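# Place the carton fully on the raised block

## Task

Set the carton down on the raised block so no part of it hangs past the block's edges; it must stay there on its own once the robot lets go, and the robot must release it and pull away afterwards.

## Robot and tools

The robot is a single arm carrying a vacuum tool. The tool has four suction cups in two channels, a and b. Everything is expressed in the scene frame: the origin lies on the table top directly under the arm base, +z is up, and +y is to the left when facing along +x. The arm base may sit at a slight tilt to the table. The reported position is the cup point, the center of the four cup rims when nothing touches them. The cups point along the cup point's own +z axis. In that cup-point frame the cups are at x = -35 and +35 mm, with channel a at y = -70 mm and channel b at y = +70 mm. The tool reaches 148 mm to each side along its y axis. At long reach the printed position can be off from the true one.

A row is 9 numbers: x, y, z in metres (an absolute target position in the scene frame), then qw, qx, qy, qz (an absolute orientation quaternion, w first), then suction_a and suction_b, each from -1 to 1. For suction, +1 means full vacuum, which is about 75 kPa below ambient. Smaller values ask for that fraction, and 0.01 or less turns the channel off. A channel keeps its last setting. To hold an orientation steady, repeat the quaternion in every row instead of copying a drifted one from the last result.

execute_actions takes {"actions": [...]} with at most one item, and "pictures" is optional.
- An empty list returns the current state.
- An action {"rows": [[9 numbers], ...], "steps": n} lasts at most 15 control steps of 1/30 s each, with a default of 15. Each row covers one step, and the last row repeats if there are fewer rows than steps.
- A wait {"steps": n}, up to 300, counts from the previous result, so your reply time is included.
- Every target must be within 0.6 m of the last reported position along each cup-point axis, or the call is refused and nothing is sent.
- On each step the commanded pose is clipped to within 100 mm and 16 degrees of the measured pose, and commands lag about 0.17 s. After the action the arm continues only toward the last clipped pose, so check the pose in the result and send the rest.

move takes target (one 9-number row, an absolute pose), speed in m/s (0.002 to 0.5, default 0.25; turning rate is limited to twice that in rad/s) and optional stop_force in N (9 to 40).
- It drives the cup point in a straight line toward the target over 0.5 to 10 s and does not avoid obstacles.
- The suction values in the row are applied at the start.
- stop_force ends the path when the wrist sensor feels that much extra push against the motion for 2 steps; the arm then backs up 2 steps and holds. Used at very low speed, it lets you aim past a surface safely. Don't rely on it for moves that rotate the tool. Leave it out when lifting away from something you are pressing on.
- The move: line reports how it ended: done, contact, off_target, moving, held or fault. limits=paced means the pose was clipped. limits=held means the clearance check blocked some steps, and speed may then jump.

wait takes seconds (0 to 10) and lets the scene run with no new command. zoom_image takes camera (cam_head_left, cam_head_right, cam_high, cam_low, cam_wrist) and region [x0,y0,x1,y1] in image pixels, at most 504x504. finished_scene takes scene (1 or 2) and cannot be undone.

Results give the pose, velocities, wrist force and torque in the tool's own axes (offset up to about 4 N, noise about 2.4 N, saturating near 50 N), suction_measured_a/b, and part_present_a/b. part_present turns on at 0.54 and off below 0.49. The "Hand target" line is the pose being driven toward. HELD and "pose unreachable" mean the clearance check altered or blocked commands. Joint ranges are listed in the source and the elbow cannot fully straighten.

To pick up, switch a channel on and press both of its cups flat onto a smooth face of the carton, away from edges, seams and holes. A cup over empty space takes the whole pump flow and starves the other channel. A good seal reads within 0.17 of the command, or 0.27 with both channels on. Held objects sit up to 12 mm closer because the cups compress. To release, lower the carton until it rests on the block, switch both channels off, then lift more than 15 mm. A cup sealed to the table pins the tool; switch that channel off.

Things to avoid:
- Dropping the carton or knocking anything off the table, which fails the task.
- Slams and hard pushes. The arm is stiff, so a target slightly beyond contact can trigger a fault stop: 150 N of force, or a joint load limit (wrist joints 24.3 N m, others 130 N m, including the carried weight). A fault stops the arm for 10 s.
- Long holds under load, which heat the motors. MOTOR HOT appears at 70 °C and a braking stop at 85 °C.

Loose objects may occasionally get a brief nudge. Reply time counts as robot time.

Each tool is called by a JSON object that holds its "op" and its "data".

## Session

{"op": "execute_actions", "data": {"actions": []}}

Scene clock: 0.00 s of 5300.00 s.
end_effector_position=(+0.4282, +0.0128, +0.4283) suction_measured_a=0.01 part_present_a=0 suction_measured_b=0.01 part_present_b=0 end_effector_quat_wxyz=(+0.003, -0.016, +1.000, -0.002) end_effector_velocity=(+0.000, +0.000, +0.001) end_effector_angular_velocity=(+0.001, -0.002, +0.001)
Joint positions: [-0.317 -1.771  1.732 -1.535 -1.572  1.253]
Joint velocities: [ 0.001  0.    -0.002  0.001  0.001 -0.   ]
Motor temperatures (°C, as the motors report them): [26 28 28 32 35 33]
Wrist force (N, on the end effector, along its own x y z axes, offset not removed): no reading
Wrist torque (N m, same axes, about the end effector's origin, offset not removed): no reading
Hand target: +0.428, +0.013, +0.428; +0.003, -0.016, +1.000, -0.002
camera_calibration (this result's frames):
cam_wrist: T_world_to_cam=[[0.0542008, -0.998393, 0.0165607, -0.0261399], [-0.79116, -0.0328202, 0.610728, 0.11938], [-0.609203, -0.0462041, -0.791667, 0.72128], [0, 0, 0, 1]] pos_world=[0.535271, 0.0111463, 0.498538]

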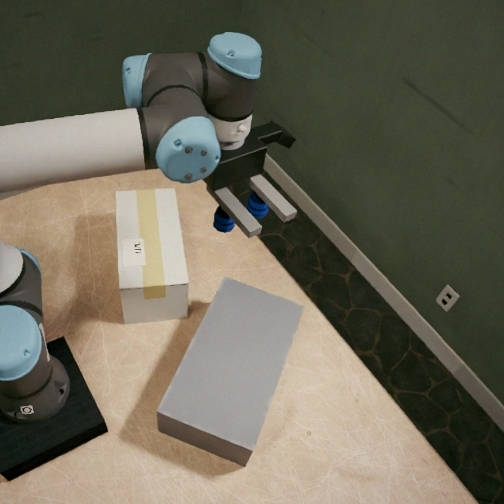

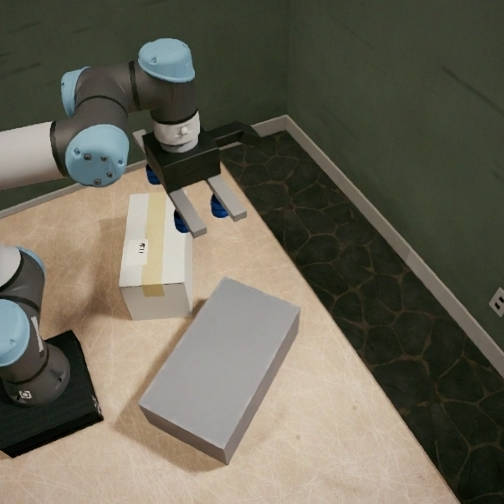

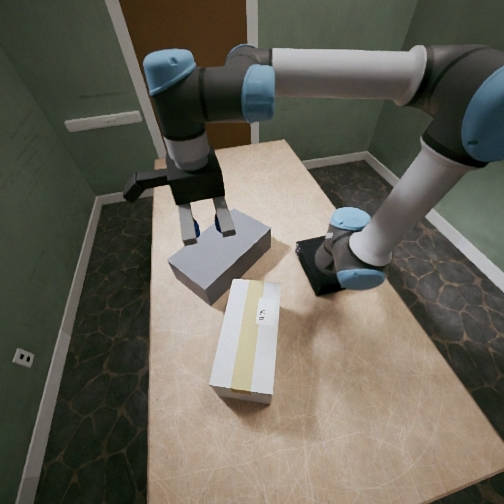

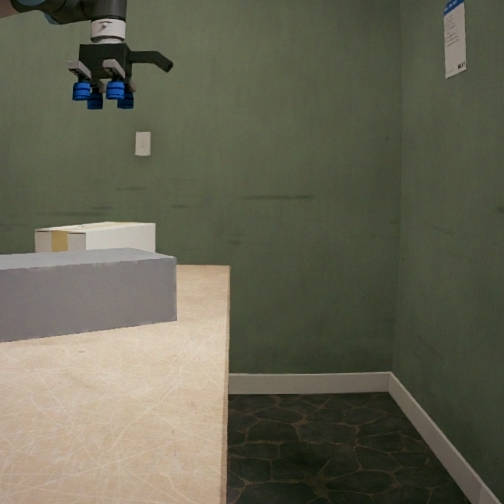

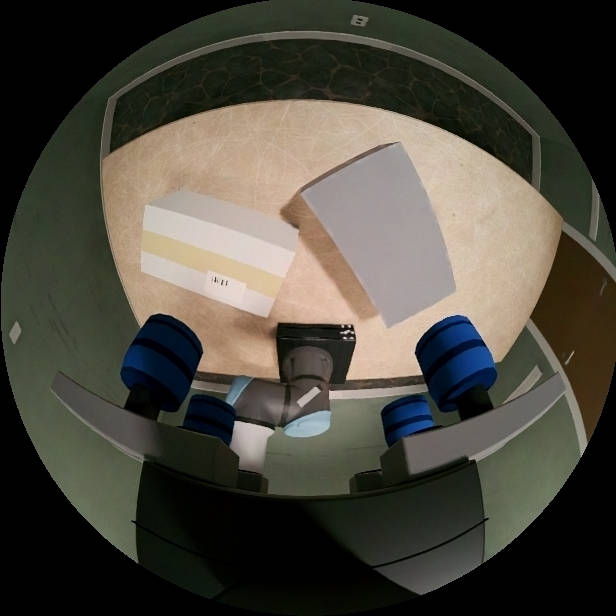

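{"op": "move", "data": {"target": [0.366,0.195,0.20,0,0.186,0.983,0,0,0], "speed": 0.3}}

Scene clock: 23.70 s of 5300.00 s.
end_effector_position=(+0.3669, +0.1952, +0.2000) suction_measured_a=0.01 part_present_a=0 suction_measured_b=0.01 part_present_b=0 end_effector_quat_wxyz=(+0.000, +0.186, +0.983, +0.001) end_effector_velocity=(-0.001, +0.000, -0.002) end_effector_angular_velocity=(-0.002, +0.003, -0.001)
Joint positions: [ 0.129 -1.643  2.238 -2.164 -1.568  2.105]
Joint velocities: [ 0.002  0.003  0.002 -0.003 -0.002  0.003]
Motor temperatures (°C, as the motors report them): [26 28 28 32 35 33]
Wrist force (N, on the end effector, along its own x y z axes, offset not removed): [-0.8 -2.4 -0.9]
Wrist torque (N m, same axes, about the end effector's origin, offset not removed): [-0.28 -0.05 -0.03]
Hand target: +0.367, +0.195, +0.200; +0.000, +0.186, +0.983, +0.001
Off the commanded pose: 0.001 m, 0 deg.
After step 90, 19.10 s passed at rest.
move: done
camera_calibration (this result's frames):
cam_wrist: T_world_to_cam=[[-0.344138, -0.938856, 0.0109024, 0.298751], [-0.738207, 0.277729, 0.61475, 0.135507], [-0.58019, 0.203511, -0.788647, 0.451619], [0, 0, 0, 1]] pos_world=[0.464868, 0.150941, 0.269608]

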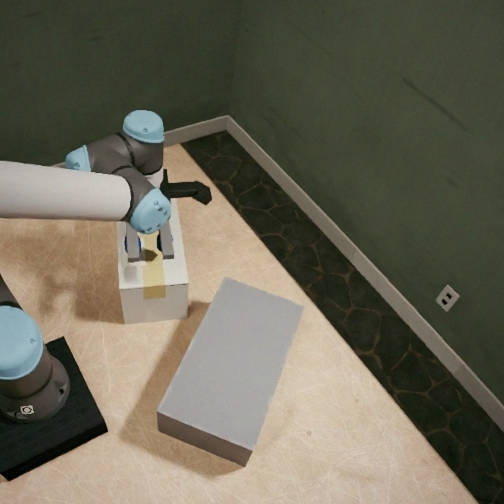

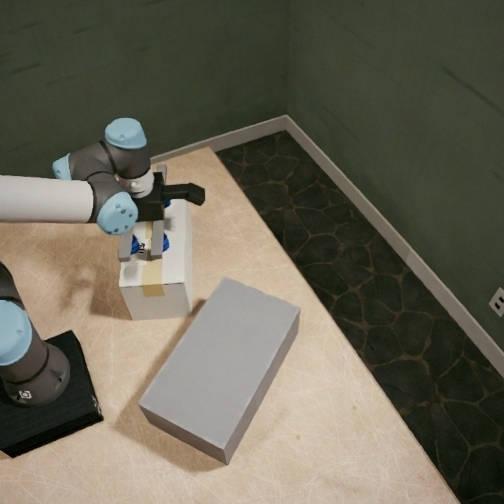

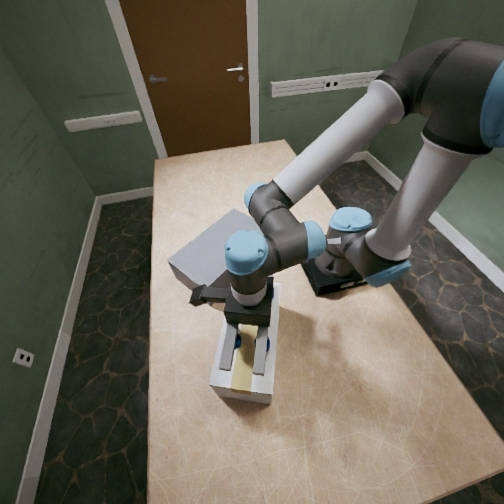

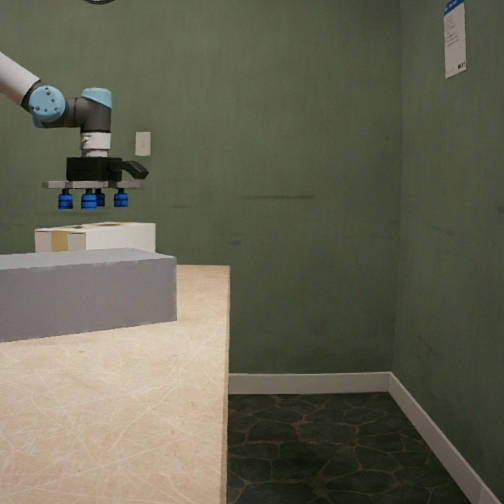

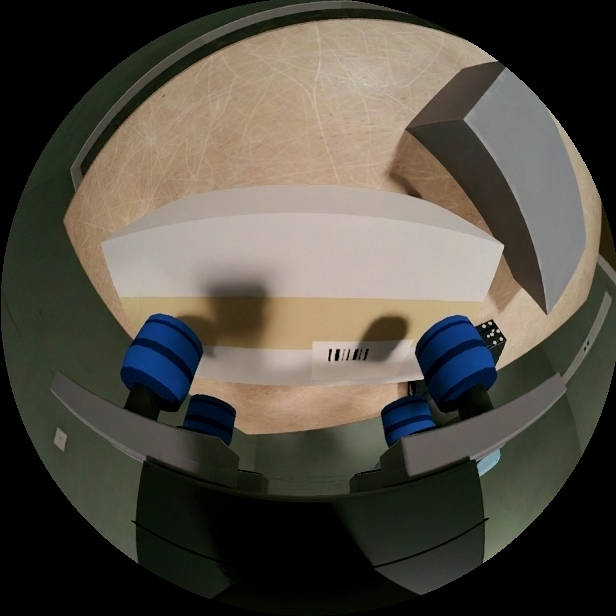

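{"op": "move", "data": {"target": [0.368,0.201,0.165,0,0.186,0.983,0,0,0], "speed": 0.08}}

{"op": "move", "data": {"target": [0.368,0.201,0.11,0,0.186,0.983,0,1,1], "speed": 0.012, "stop_force": 10}}

{"op": "move", "data": {"target": [0.368,0.201,0.30,0,0.186,0.983,0,1,1], "speed": 0.15}}

{"op": "move", "data": {"target": [0.396,-0.172,0.285,0,0.445,0.896,0,1,1], "speed": 0.2}}

Scene clock: 32.77 s of 5300.00 s.
end_effector_position=(+0.3681, +0.2010, +0.1651) suction_measured_a=0.01 part_present_a=0 suction_measured_b=0.01 part_present_b=0 end_effector_quat_wxyz=(-0.000, +0.186, +0.983, +0.000) end_effector_velocity=(+0.000, +0.001, -0.001) end_effector_angular_velocity=(+0.001, +0.002, -0.001)
Joint positions: [ 0.144 -1.569  2.278 -2.279 -1.57   2.12 ]
Joint velocities: [ 0.001  0.003 -0.    -0.002  0.001  0.002]
Motor temperatures (°C, as the motors report them): [26 28 28 32 35 33]
Wrist force (N, on the end effector, along its own x y z axes, offset not removed): [-1.4 -3.3 0.3]
Wrist torque (N m, same axes, about the end effector's origin, offset not removed): [-0.42 0.06 -0.16]
Hand target: +0.368, +0.201, +0.165; -0.000, +0.186, +0.983, +0.000
Off the commanded pose: 0.000 m, 0 deg.
After step 90, 5.20 s passed at rest.
move: done
camera_calibration (this result's frames):
cam_wrist: T_world_to_cam=[[-0.344253, -0.93879, 0.012815, 0.304722], [-0.737673, 0.278897, 0.614862, 0.15579], [-0.5808, 0.202215, -0.788531, 0.424057], [0, 0, 0, 1]] pos_world=[0.466116, 0.15687, 0.234688]

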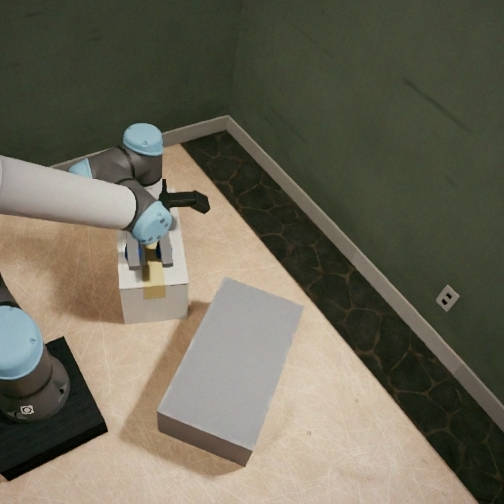

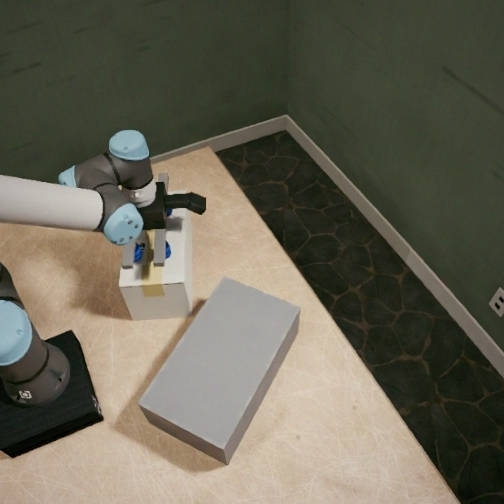

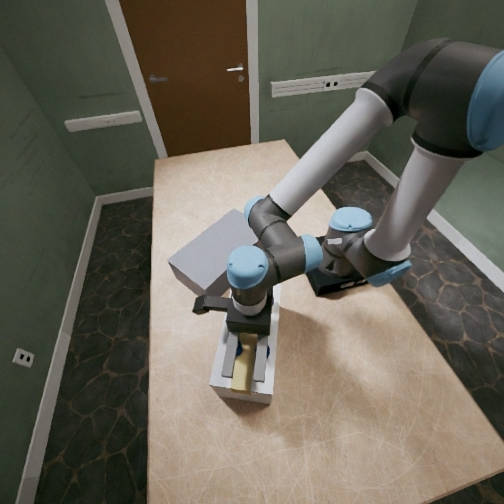

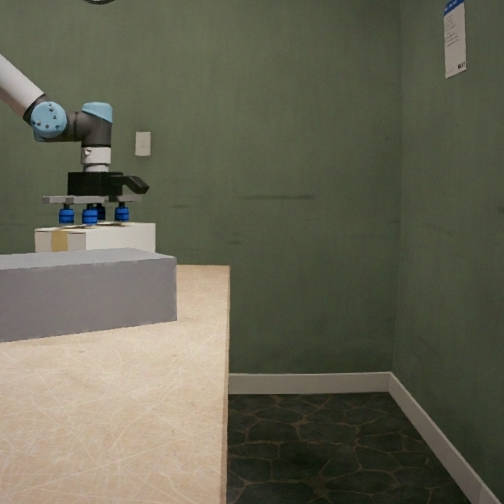

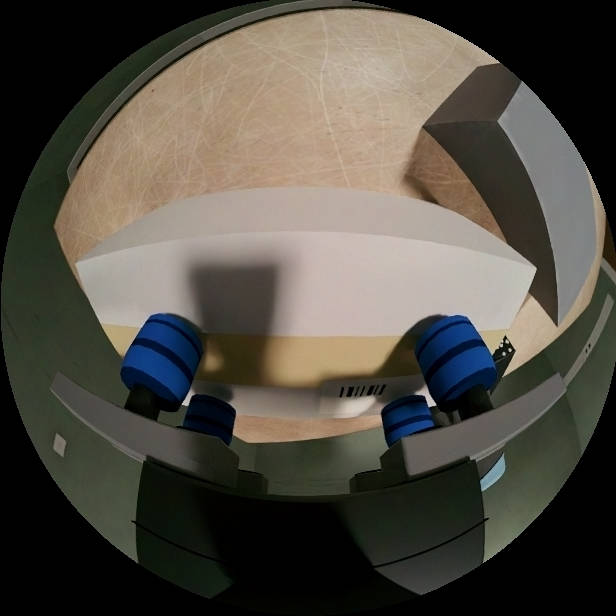

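Scene clock: 35.10 s of 5300.00 s.
end_effector_position=(+0.3680, +0.2010, +0.1414) suction_measured_a=0.80 part_present_a=1 suction_measured_b=0.80 part_present_b=1 end_effector_quat_wxyz=(-0.000, +0.186, +0.983, -0.000) end_effector_velocity=(-0.002, -0.001, +0.002) end_effector_angular_velocity=(-0.002, +0.007, -0.002)
Joint positions: [ 0.144 -1.518  2.308 -2.359 -1.57   2.12 ]
Joint velocities: [-0.001 -0.007 -0.004  0.018 -0.     0.002]
Motor temperatures (°C, as the motors report them): [26 28 28 32 35 33]
Wrist force (N, on the end effector, along its own x y z axes, offset not removed): [0.6 8.0 -10.1]
Wrist torque (N m, same axes, about the end effector's origin, offset not removed): [-1.41 -3.60 -0.63]
Hand target: +0.368, +0.201, +0.142; +0.000, +0.186, +0.983, +0.000
Off the commanded pose: 0.031 m, 0 deg.
move: contact
camera_calibration (this result's frames):
cam_wrist: T_world_to_cam=[[-0.344221, -0.938799, 0.0129748, 0.304969], [-0.737522, 0.27892, 0.615032, 0.170205], [-0.58101, 0.202138, -0.788395, 0.405362], [0, 0, 0, 1]] pos_world=[0.466026, 0.156892, 0.210948]

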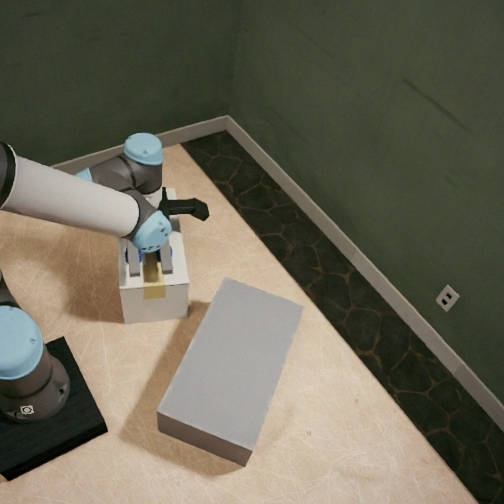

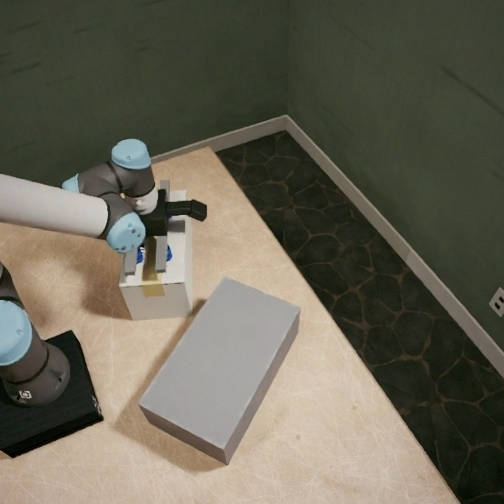

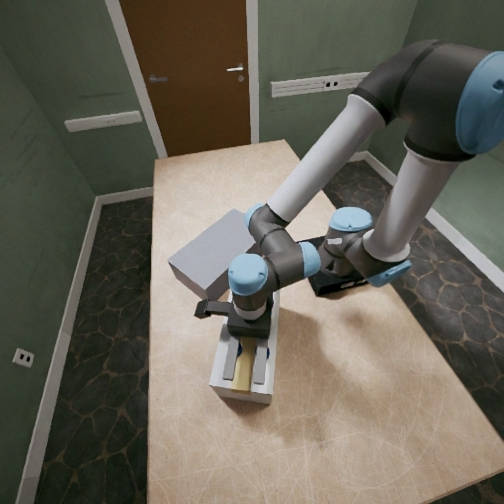

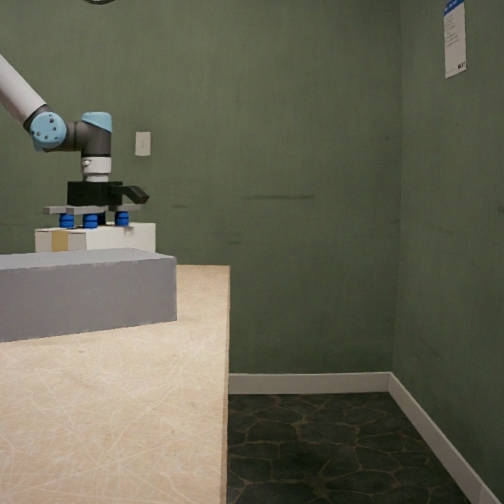

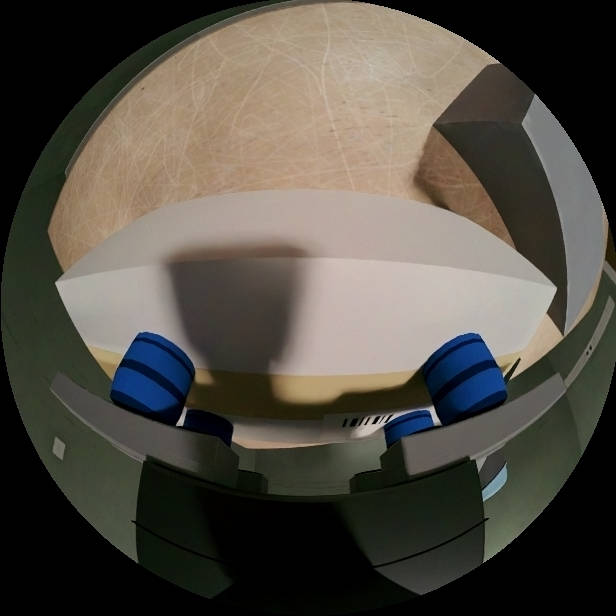

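Scene clock: 36.63 s of 5300.00 s.
end_effector_position=(+0.3676, +0.2009, +0.3000) suction_measured_a=0.80 part_present_a=1 suction_measured_b=0.80 part_present_b=1 end_effector_quat_wxyz=(-0.000, +0.186, +0.983, +0.000) end_effector_velocity=(-0.000, +0.000, +0.002) end_effector_angular_velocity=(-0.001, +0.000, -0.001)
Joint positions: [ 0.144 -1.753  2.047 -1.863 -1.57   2.12 ]
Joint velocities: [ 0.001 -0.001 -0.004  0.005 -0.001  0.001]
Motor temperatures (°C, as the motors report them): [26 28 28 32 35 33]
Wrist force (N, on the end effector, along its own x y z axes, offset not removed): [0.8 -0.5 21.2]
Wrist torque (N m, same axes, about the end effector's origin, offset not removed): [-0.71 0.13 0.06]
Hand target: +0.368, +0.201, +0.300; +0.000, +0.186, +0.983, -0.000
Off the commanded pose: 0.000 m, 0 deg.
move: done
camera_calibration (this result's frames):
cam_wrist: T_world_to_cam=[[-0.344259, -0.938787, 0.012846, 0.302755], [-0.737666, 0.27892, 0.61486, 0.0724979], [-0.580806, 0.202195, -0.788532, 0.530174], [0, 0, 0, 1]] pos_world=[0.465633, 0.156803, 0.369594]

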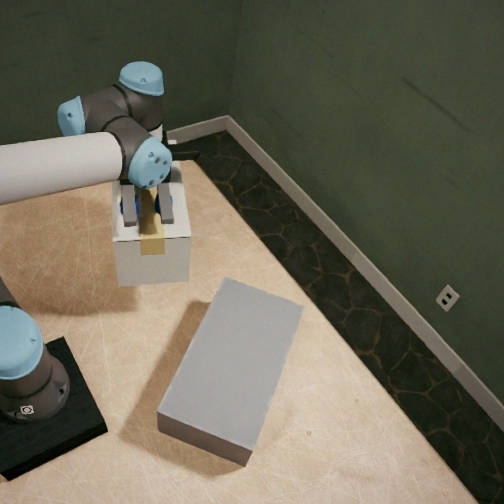

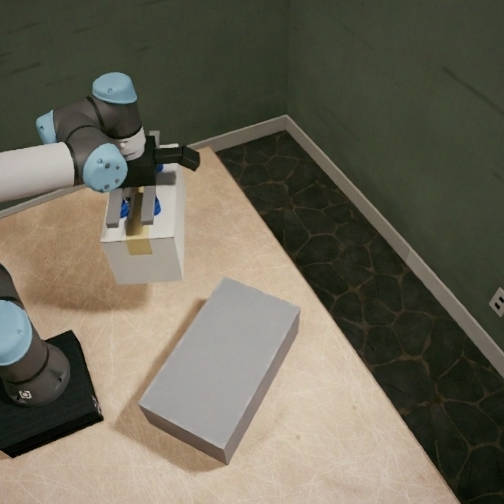

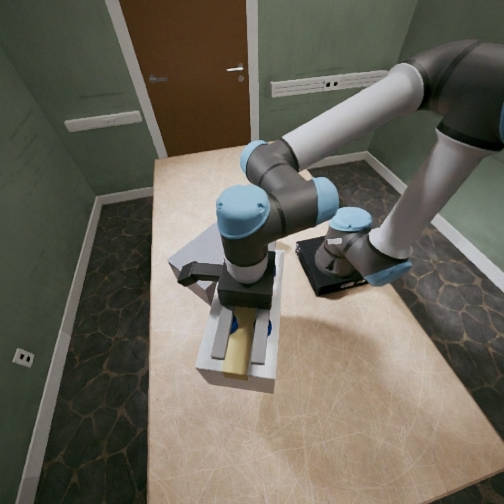

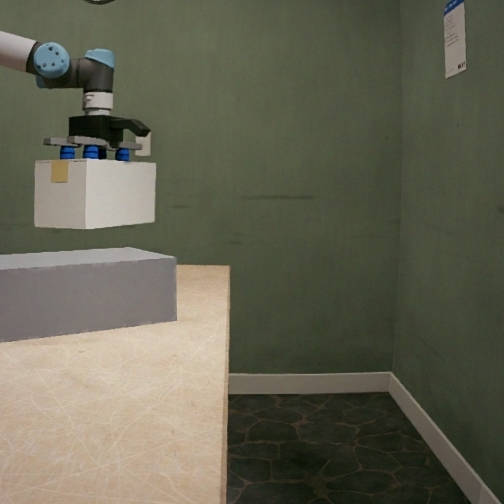

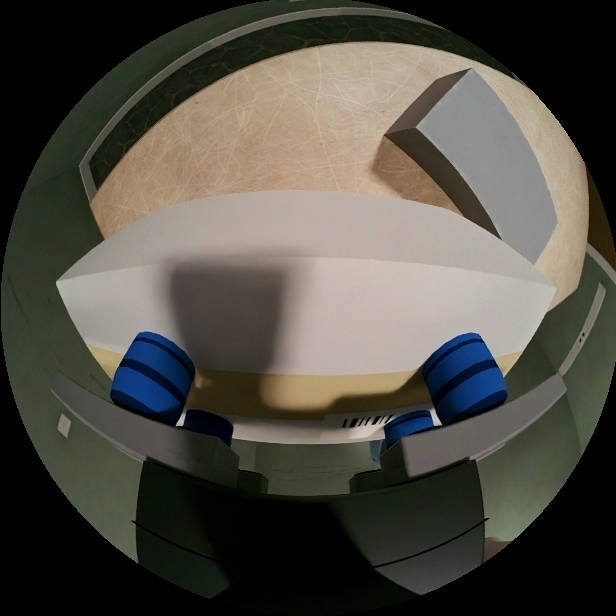

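Scene clock: 39.00 s of 5300.00 s.
end_effector_position=(+0.3952, -0.1723, +0.2850) suction_measured_a=0.80 part_present_a=1 suction_measured_b=0.80 part_present_b=1 end_effector_quat_wxyz=(-0.000, +0.445, +0.896, -0.002) end_effector_velocity=(+0.000, -0.001, -0.001) end_effector_angular_velocity=(+0.000, +0.001, -0.003)
Joint positions: [-0.754 -1.707  2.05  -1.912 -1.576  1.77 ]
Joint velocities: [-0.002  0.003 -0.001 -0.001 -0.     0.001]
Motor temperatures (°C, as the motors report them): [26 28 28 32 35 33]
Wrist force (N, on the end effector, along its own x y z axes, offset not removed): [-2.0 -0.2 20.1]
Wrist torque (N m, same axes, about the end effector's origin, offset not removed): [-0.38 0.20 0.10]
Hand target: +0.395, -0.172, +0.285; -0.000, +0.445, +0.896, -0.002
Off the commanded pose: 0.001 m, 0 deg.
move: done
camera_calibration (this result's frames):
cam_wrist: T_world_to_cam=[[-0.78278, -0.622077, 0.01663, 0.188825], [-0.48298, 0.624167, 0.614123, 0.165199], [-0.392411, 0.472691, -0.789035, 0.582178], [0, 0, 0, 1]] pos_world=[0.456049, -0.260839, 0.354766]

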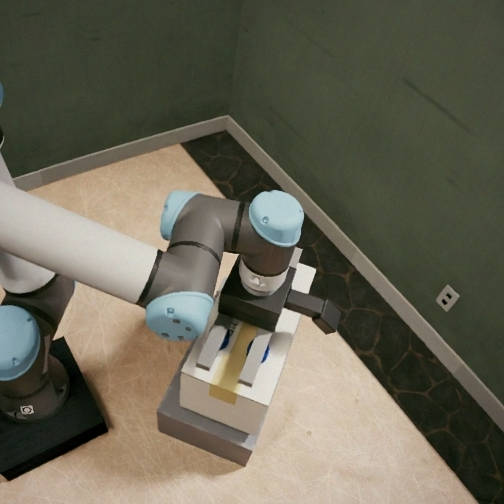

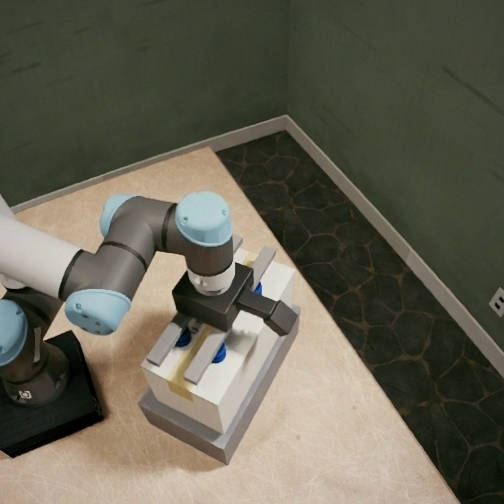

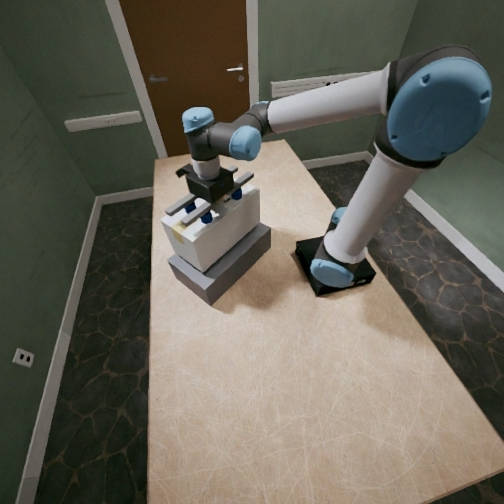

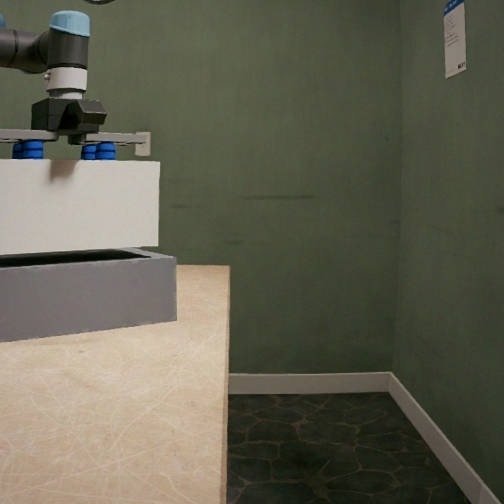

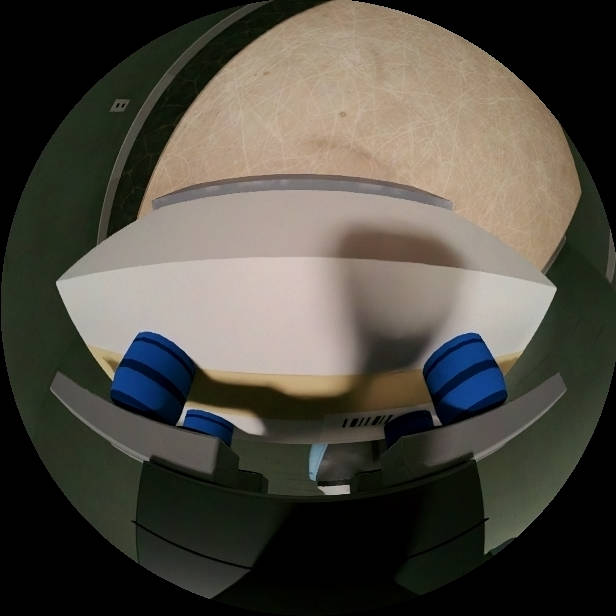

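{"op": "move", "data": {"target": [0.394,-0.163,0.268,0,0.445,0.896,0,1,1], "speed": 0.05}}

{"op": "move", "data": {"target": [0.394,-0.163,0.23,0,0.445,0.896,0,1,1], "speed": 0.01, "stop_force": 12}}

Scene clock: 46.17 s of 5300.00 s.
end_effector_position=(+0.3941, -0.1631, +0.2681) suction_measured_a=0.80 part_present_a=1 suction_measured_b=0.80 part_present_b=1 end_effector_quat_wxyz=(+0.000, +0.445, +0.896, +0.000) end_effector_velocity=(-0.001, +0.001, -0.002) end_effector_angular_velocity=(+0.001, +0.002, -0.003)
Joint positions: [-0.741 -1.704  2.094 -1.959 -1.572  1.783]
Joint velocities: [ 0.     0.     0.006 -0.004 -0.001  0.003]
Motor temperatures (°C, as the motors report them): [26 28 28 32 35 33]
Wrist force (N, on the end effector, along its own x y z axes, offset not removed): [5.2 -0.6 18.2]
Wrist torque (N m, same axes, about the end effector's origin, offset not removed): [-0.44 -0.55 -0.01]
Hand target: +0.394, -0.163, +0.268; +0.000, +0.445, +0.896, +0.000
Off the commanded pose: 0.000 m, 0 deg.
move: done
camera_calibration (this result's frames):
cam_wrist: T_world_to_cam=[[-0.782886, -0.622032, 0.0128488, 0.195036], [-0.4844, 0.622363, 0.614835, 0.169369], [-0.390444, 0.475122, -0.788551, 0.563486], [0, 0, 0, 1]] pos_world=[0.454743, -0.251815, 0.337697]

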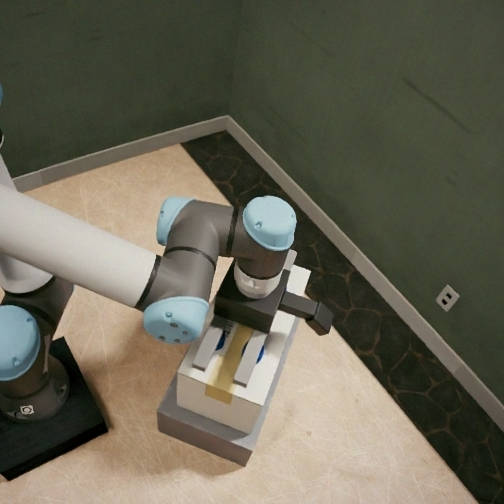

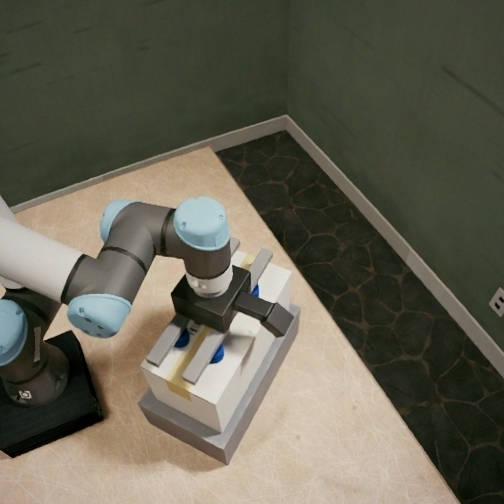

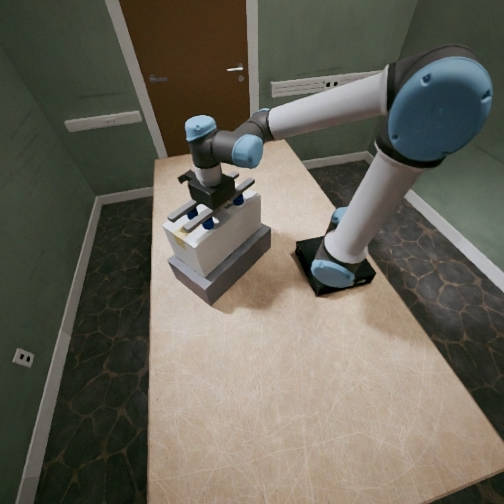

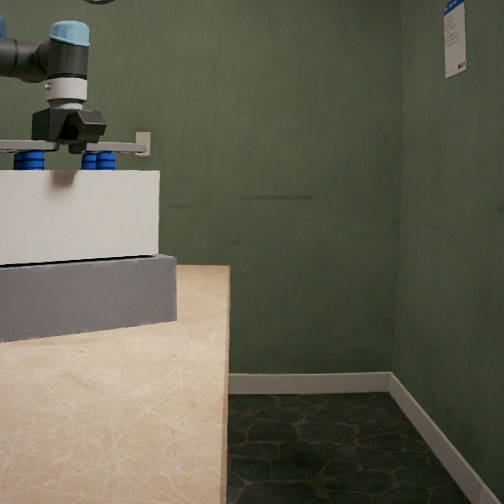

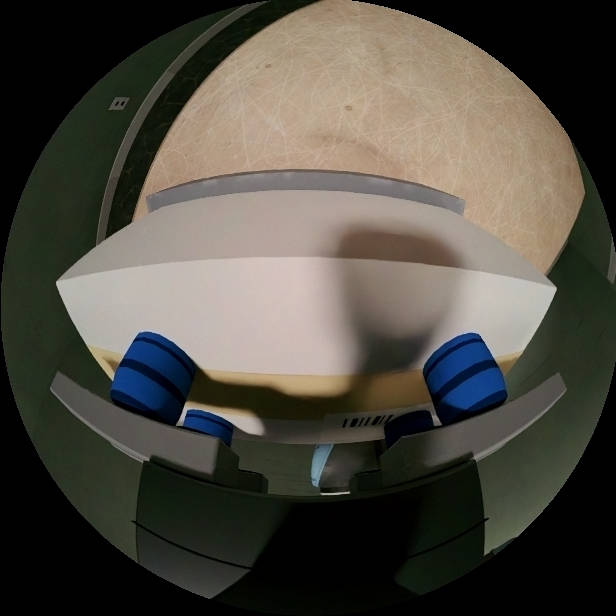

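Scene clock: 47.13 s of 5300.00 s.
end_effector_position=(+0.3940, -0.1630, +0.2619) suction_measured_a=0.80 part_present_a=1 suction_measured_b=0.80 part_present_b=1 end_effector_quat_wxyz=(-0.000, +0.445, +0.896, +0.000) end_effector_velocity=(-0.001, +0.002, +0.001) end_effector_angular_velocity=(+0.006, +0.006, +0.001)
Joint positions: [-0.741 -1.697  2.105 -1.976 -1.572  1.783]
Joint velocities: [ 0.    -0.002 -0.004  0.014  0.001 -0.001]
Motor temperatures (°C, as the motors report them): [26 28 28 32 35 33]
Wrist force (N, on the end effector, along its own x y z axes, offset not removed): [-4.1 -3.1 -1.8]
Wrist torque (N m, same axes, about the end effector's origin, offset not removed): [0.01 -2.11 -0.26]
Hand target: +0.394, -0.163, +0.262; +0.000, +0.445, +0.896, +0.000
Off the commanded pose: 0.032 m, 0 deg.
move: contact
camera_calibration (this result's frames):
cam_wrist: T_world_to_cam=[[-0.782882, -0.622035, 0.0129296, 0.19509], [-0.484181, 0.622169, 0.615203, 0.172871], [-0.390723, 0.475372, -0.788262, 0.558594], [0, 0, 0, 1]] pos_world=[0.454689, -0.251741, 0.331445]

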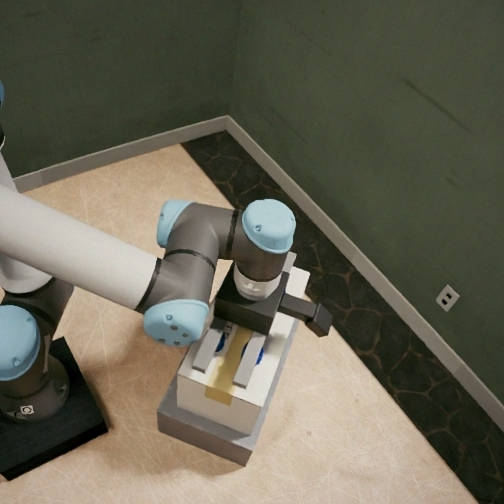

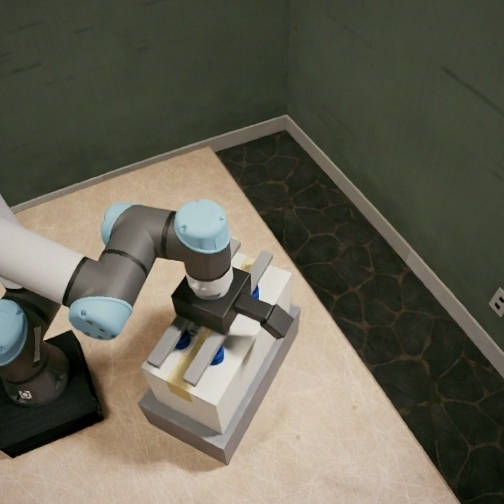

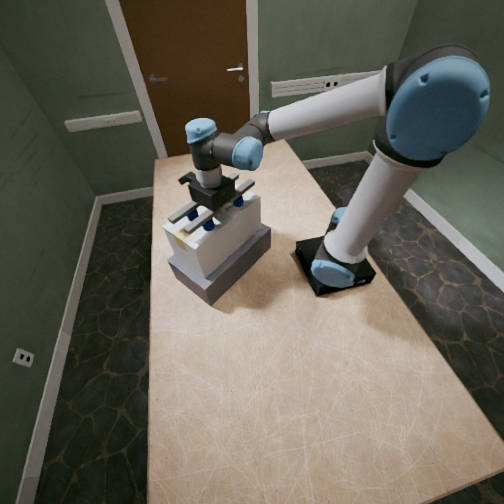

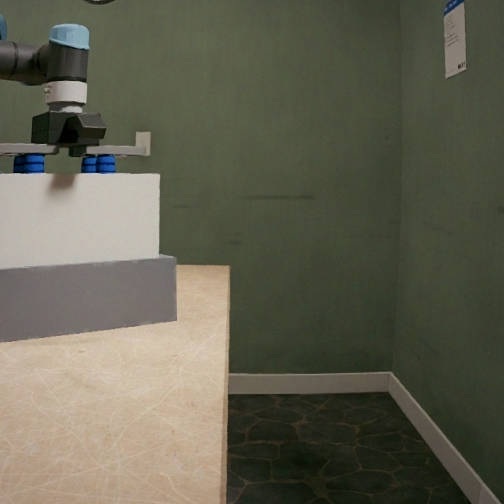

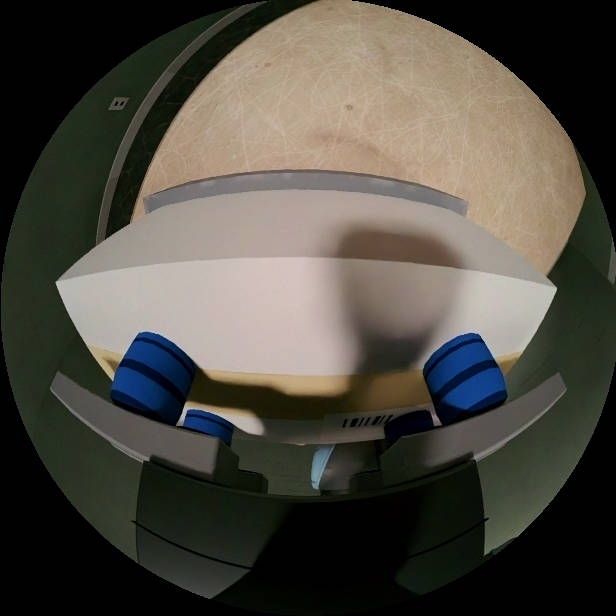

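Vacuum drops faster than the arm responds, so I can release and rise in one move.

{"op": "move", "data": {"target": [0.394,-0.163,0.40,0,0.445,0.896,0,0,0], "speed": 0.12}}

Scene clock: 52.70 s of 5300.00 s.
end_effector_position=(+0.3937, -0.1627, +0.3999) suction_measured_a=0.01 part_present_a=0 suction_measured_b=0.01 part_present_b=0 end_effector_quat_wxyz=(+0.000, +0.445, +0.896, +0.000) end_effector_velocity=(+0.000, +0.000, +0.001) end_effector_angular_velocity=(+0.001, +0.002, +0.001)
Joint positions: [-0.74  -1.774  1.805 -1.6   -1.572  1.784]
Joint velocities: [ 0.001  0.002 -0.004  0.004 -0.001 -0.   ]
Motor temperatures (°C, as the motors report them): [26 28 28 32 35 33]
Wrist force (N, on the end effector, along its own x y z axes, offset not removed): [-0.7 -1.1 1.4]
Wrist torque (N m, same axes, about the end effector's origin, offset not removed): [-0.10 0.18 0.08]
Hand target: +0.394, -0.163, +0.400; +0.000, +0.445, +0.896, +0.000
Off the commanded pose: 0.000 m, 0 deg.
move: done
camera_calibration (this result's frames):
cam_wrist: T_world_to_cam=[[-0.78289, -0.622028, 0.0127891, 0.193334], [-0.484449, 0.622371, 0.614787, 0.0879782], [-0.390375, 0.475115, -0.788589, 0.667162], [0, 0, 0, 1]] pos_world=[0.454423, -0.251475, 0.469556]

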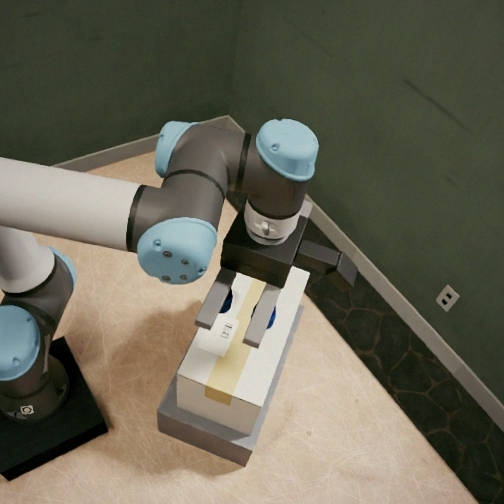

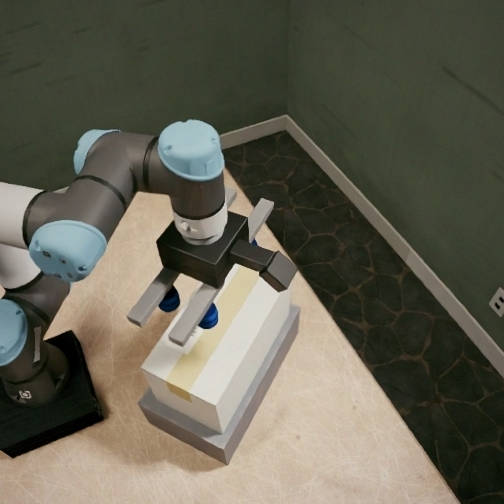

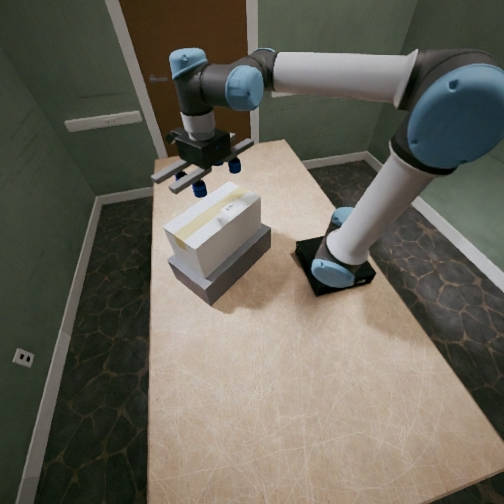

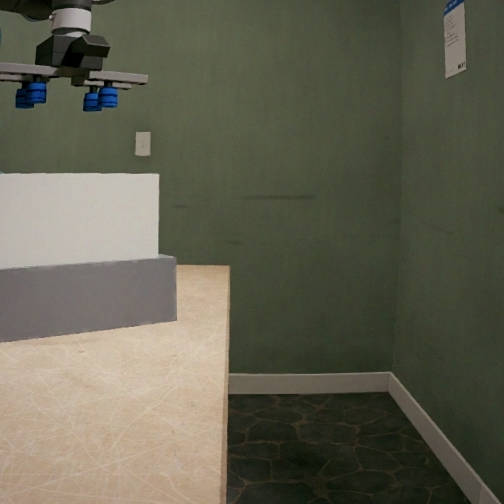

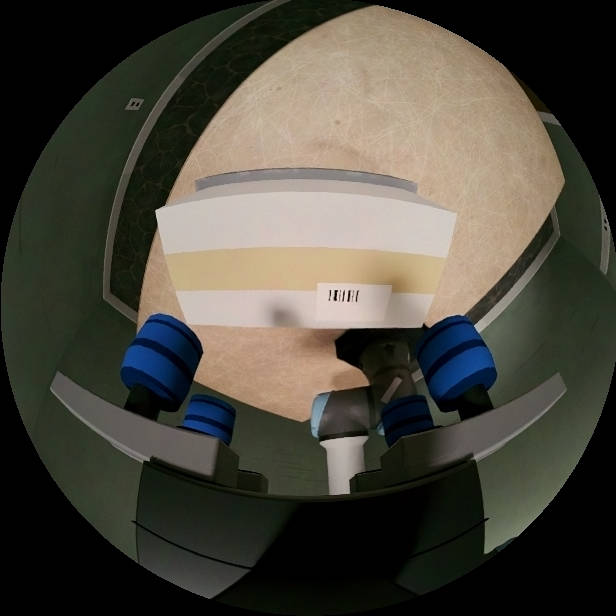

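{"op": "finished_scene", "data": {"scene": 2}}

The scene is finished: the task was done.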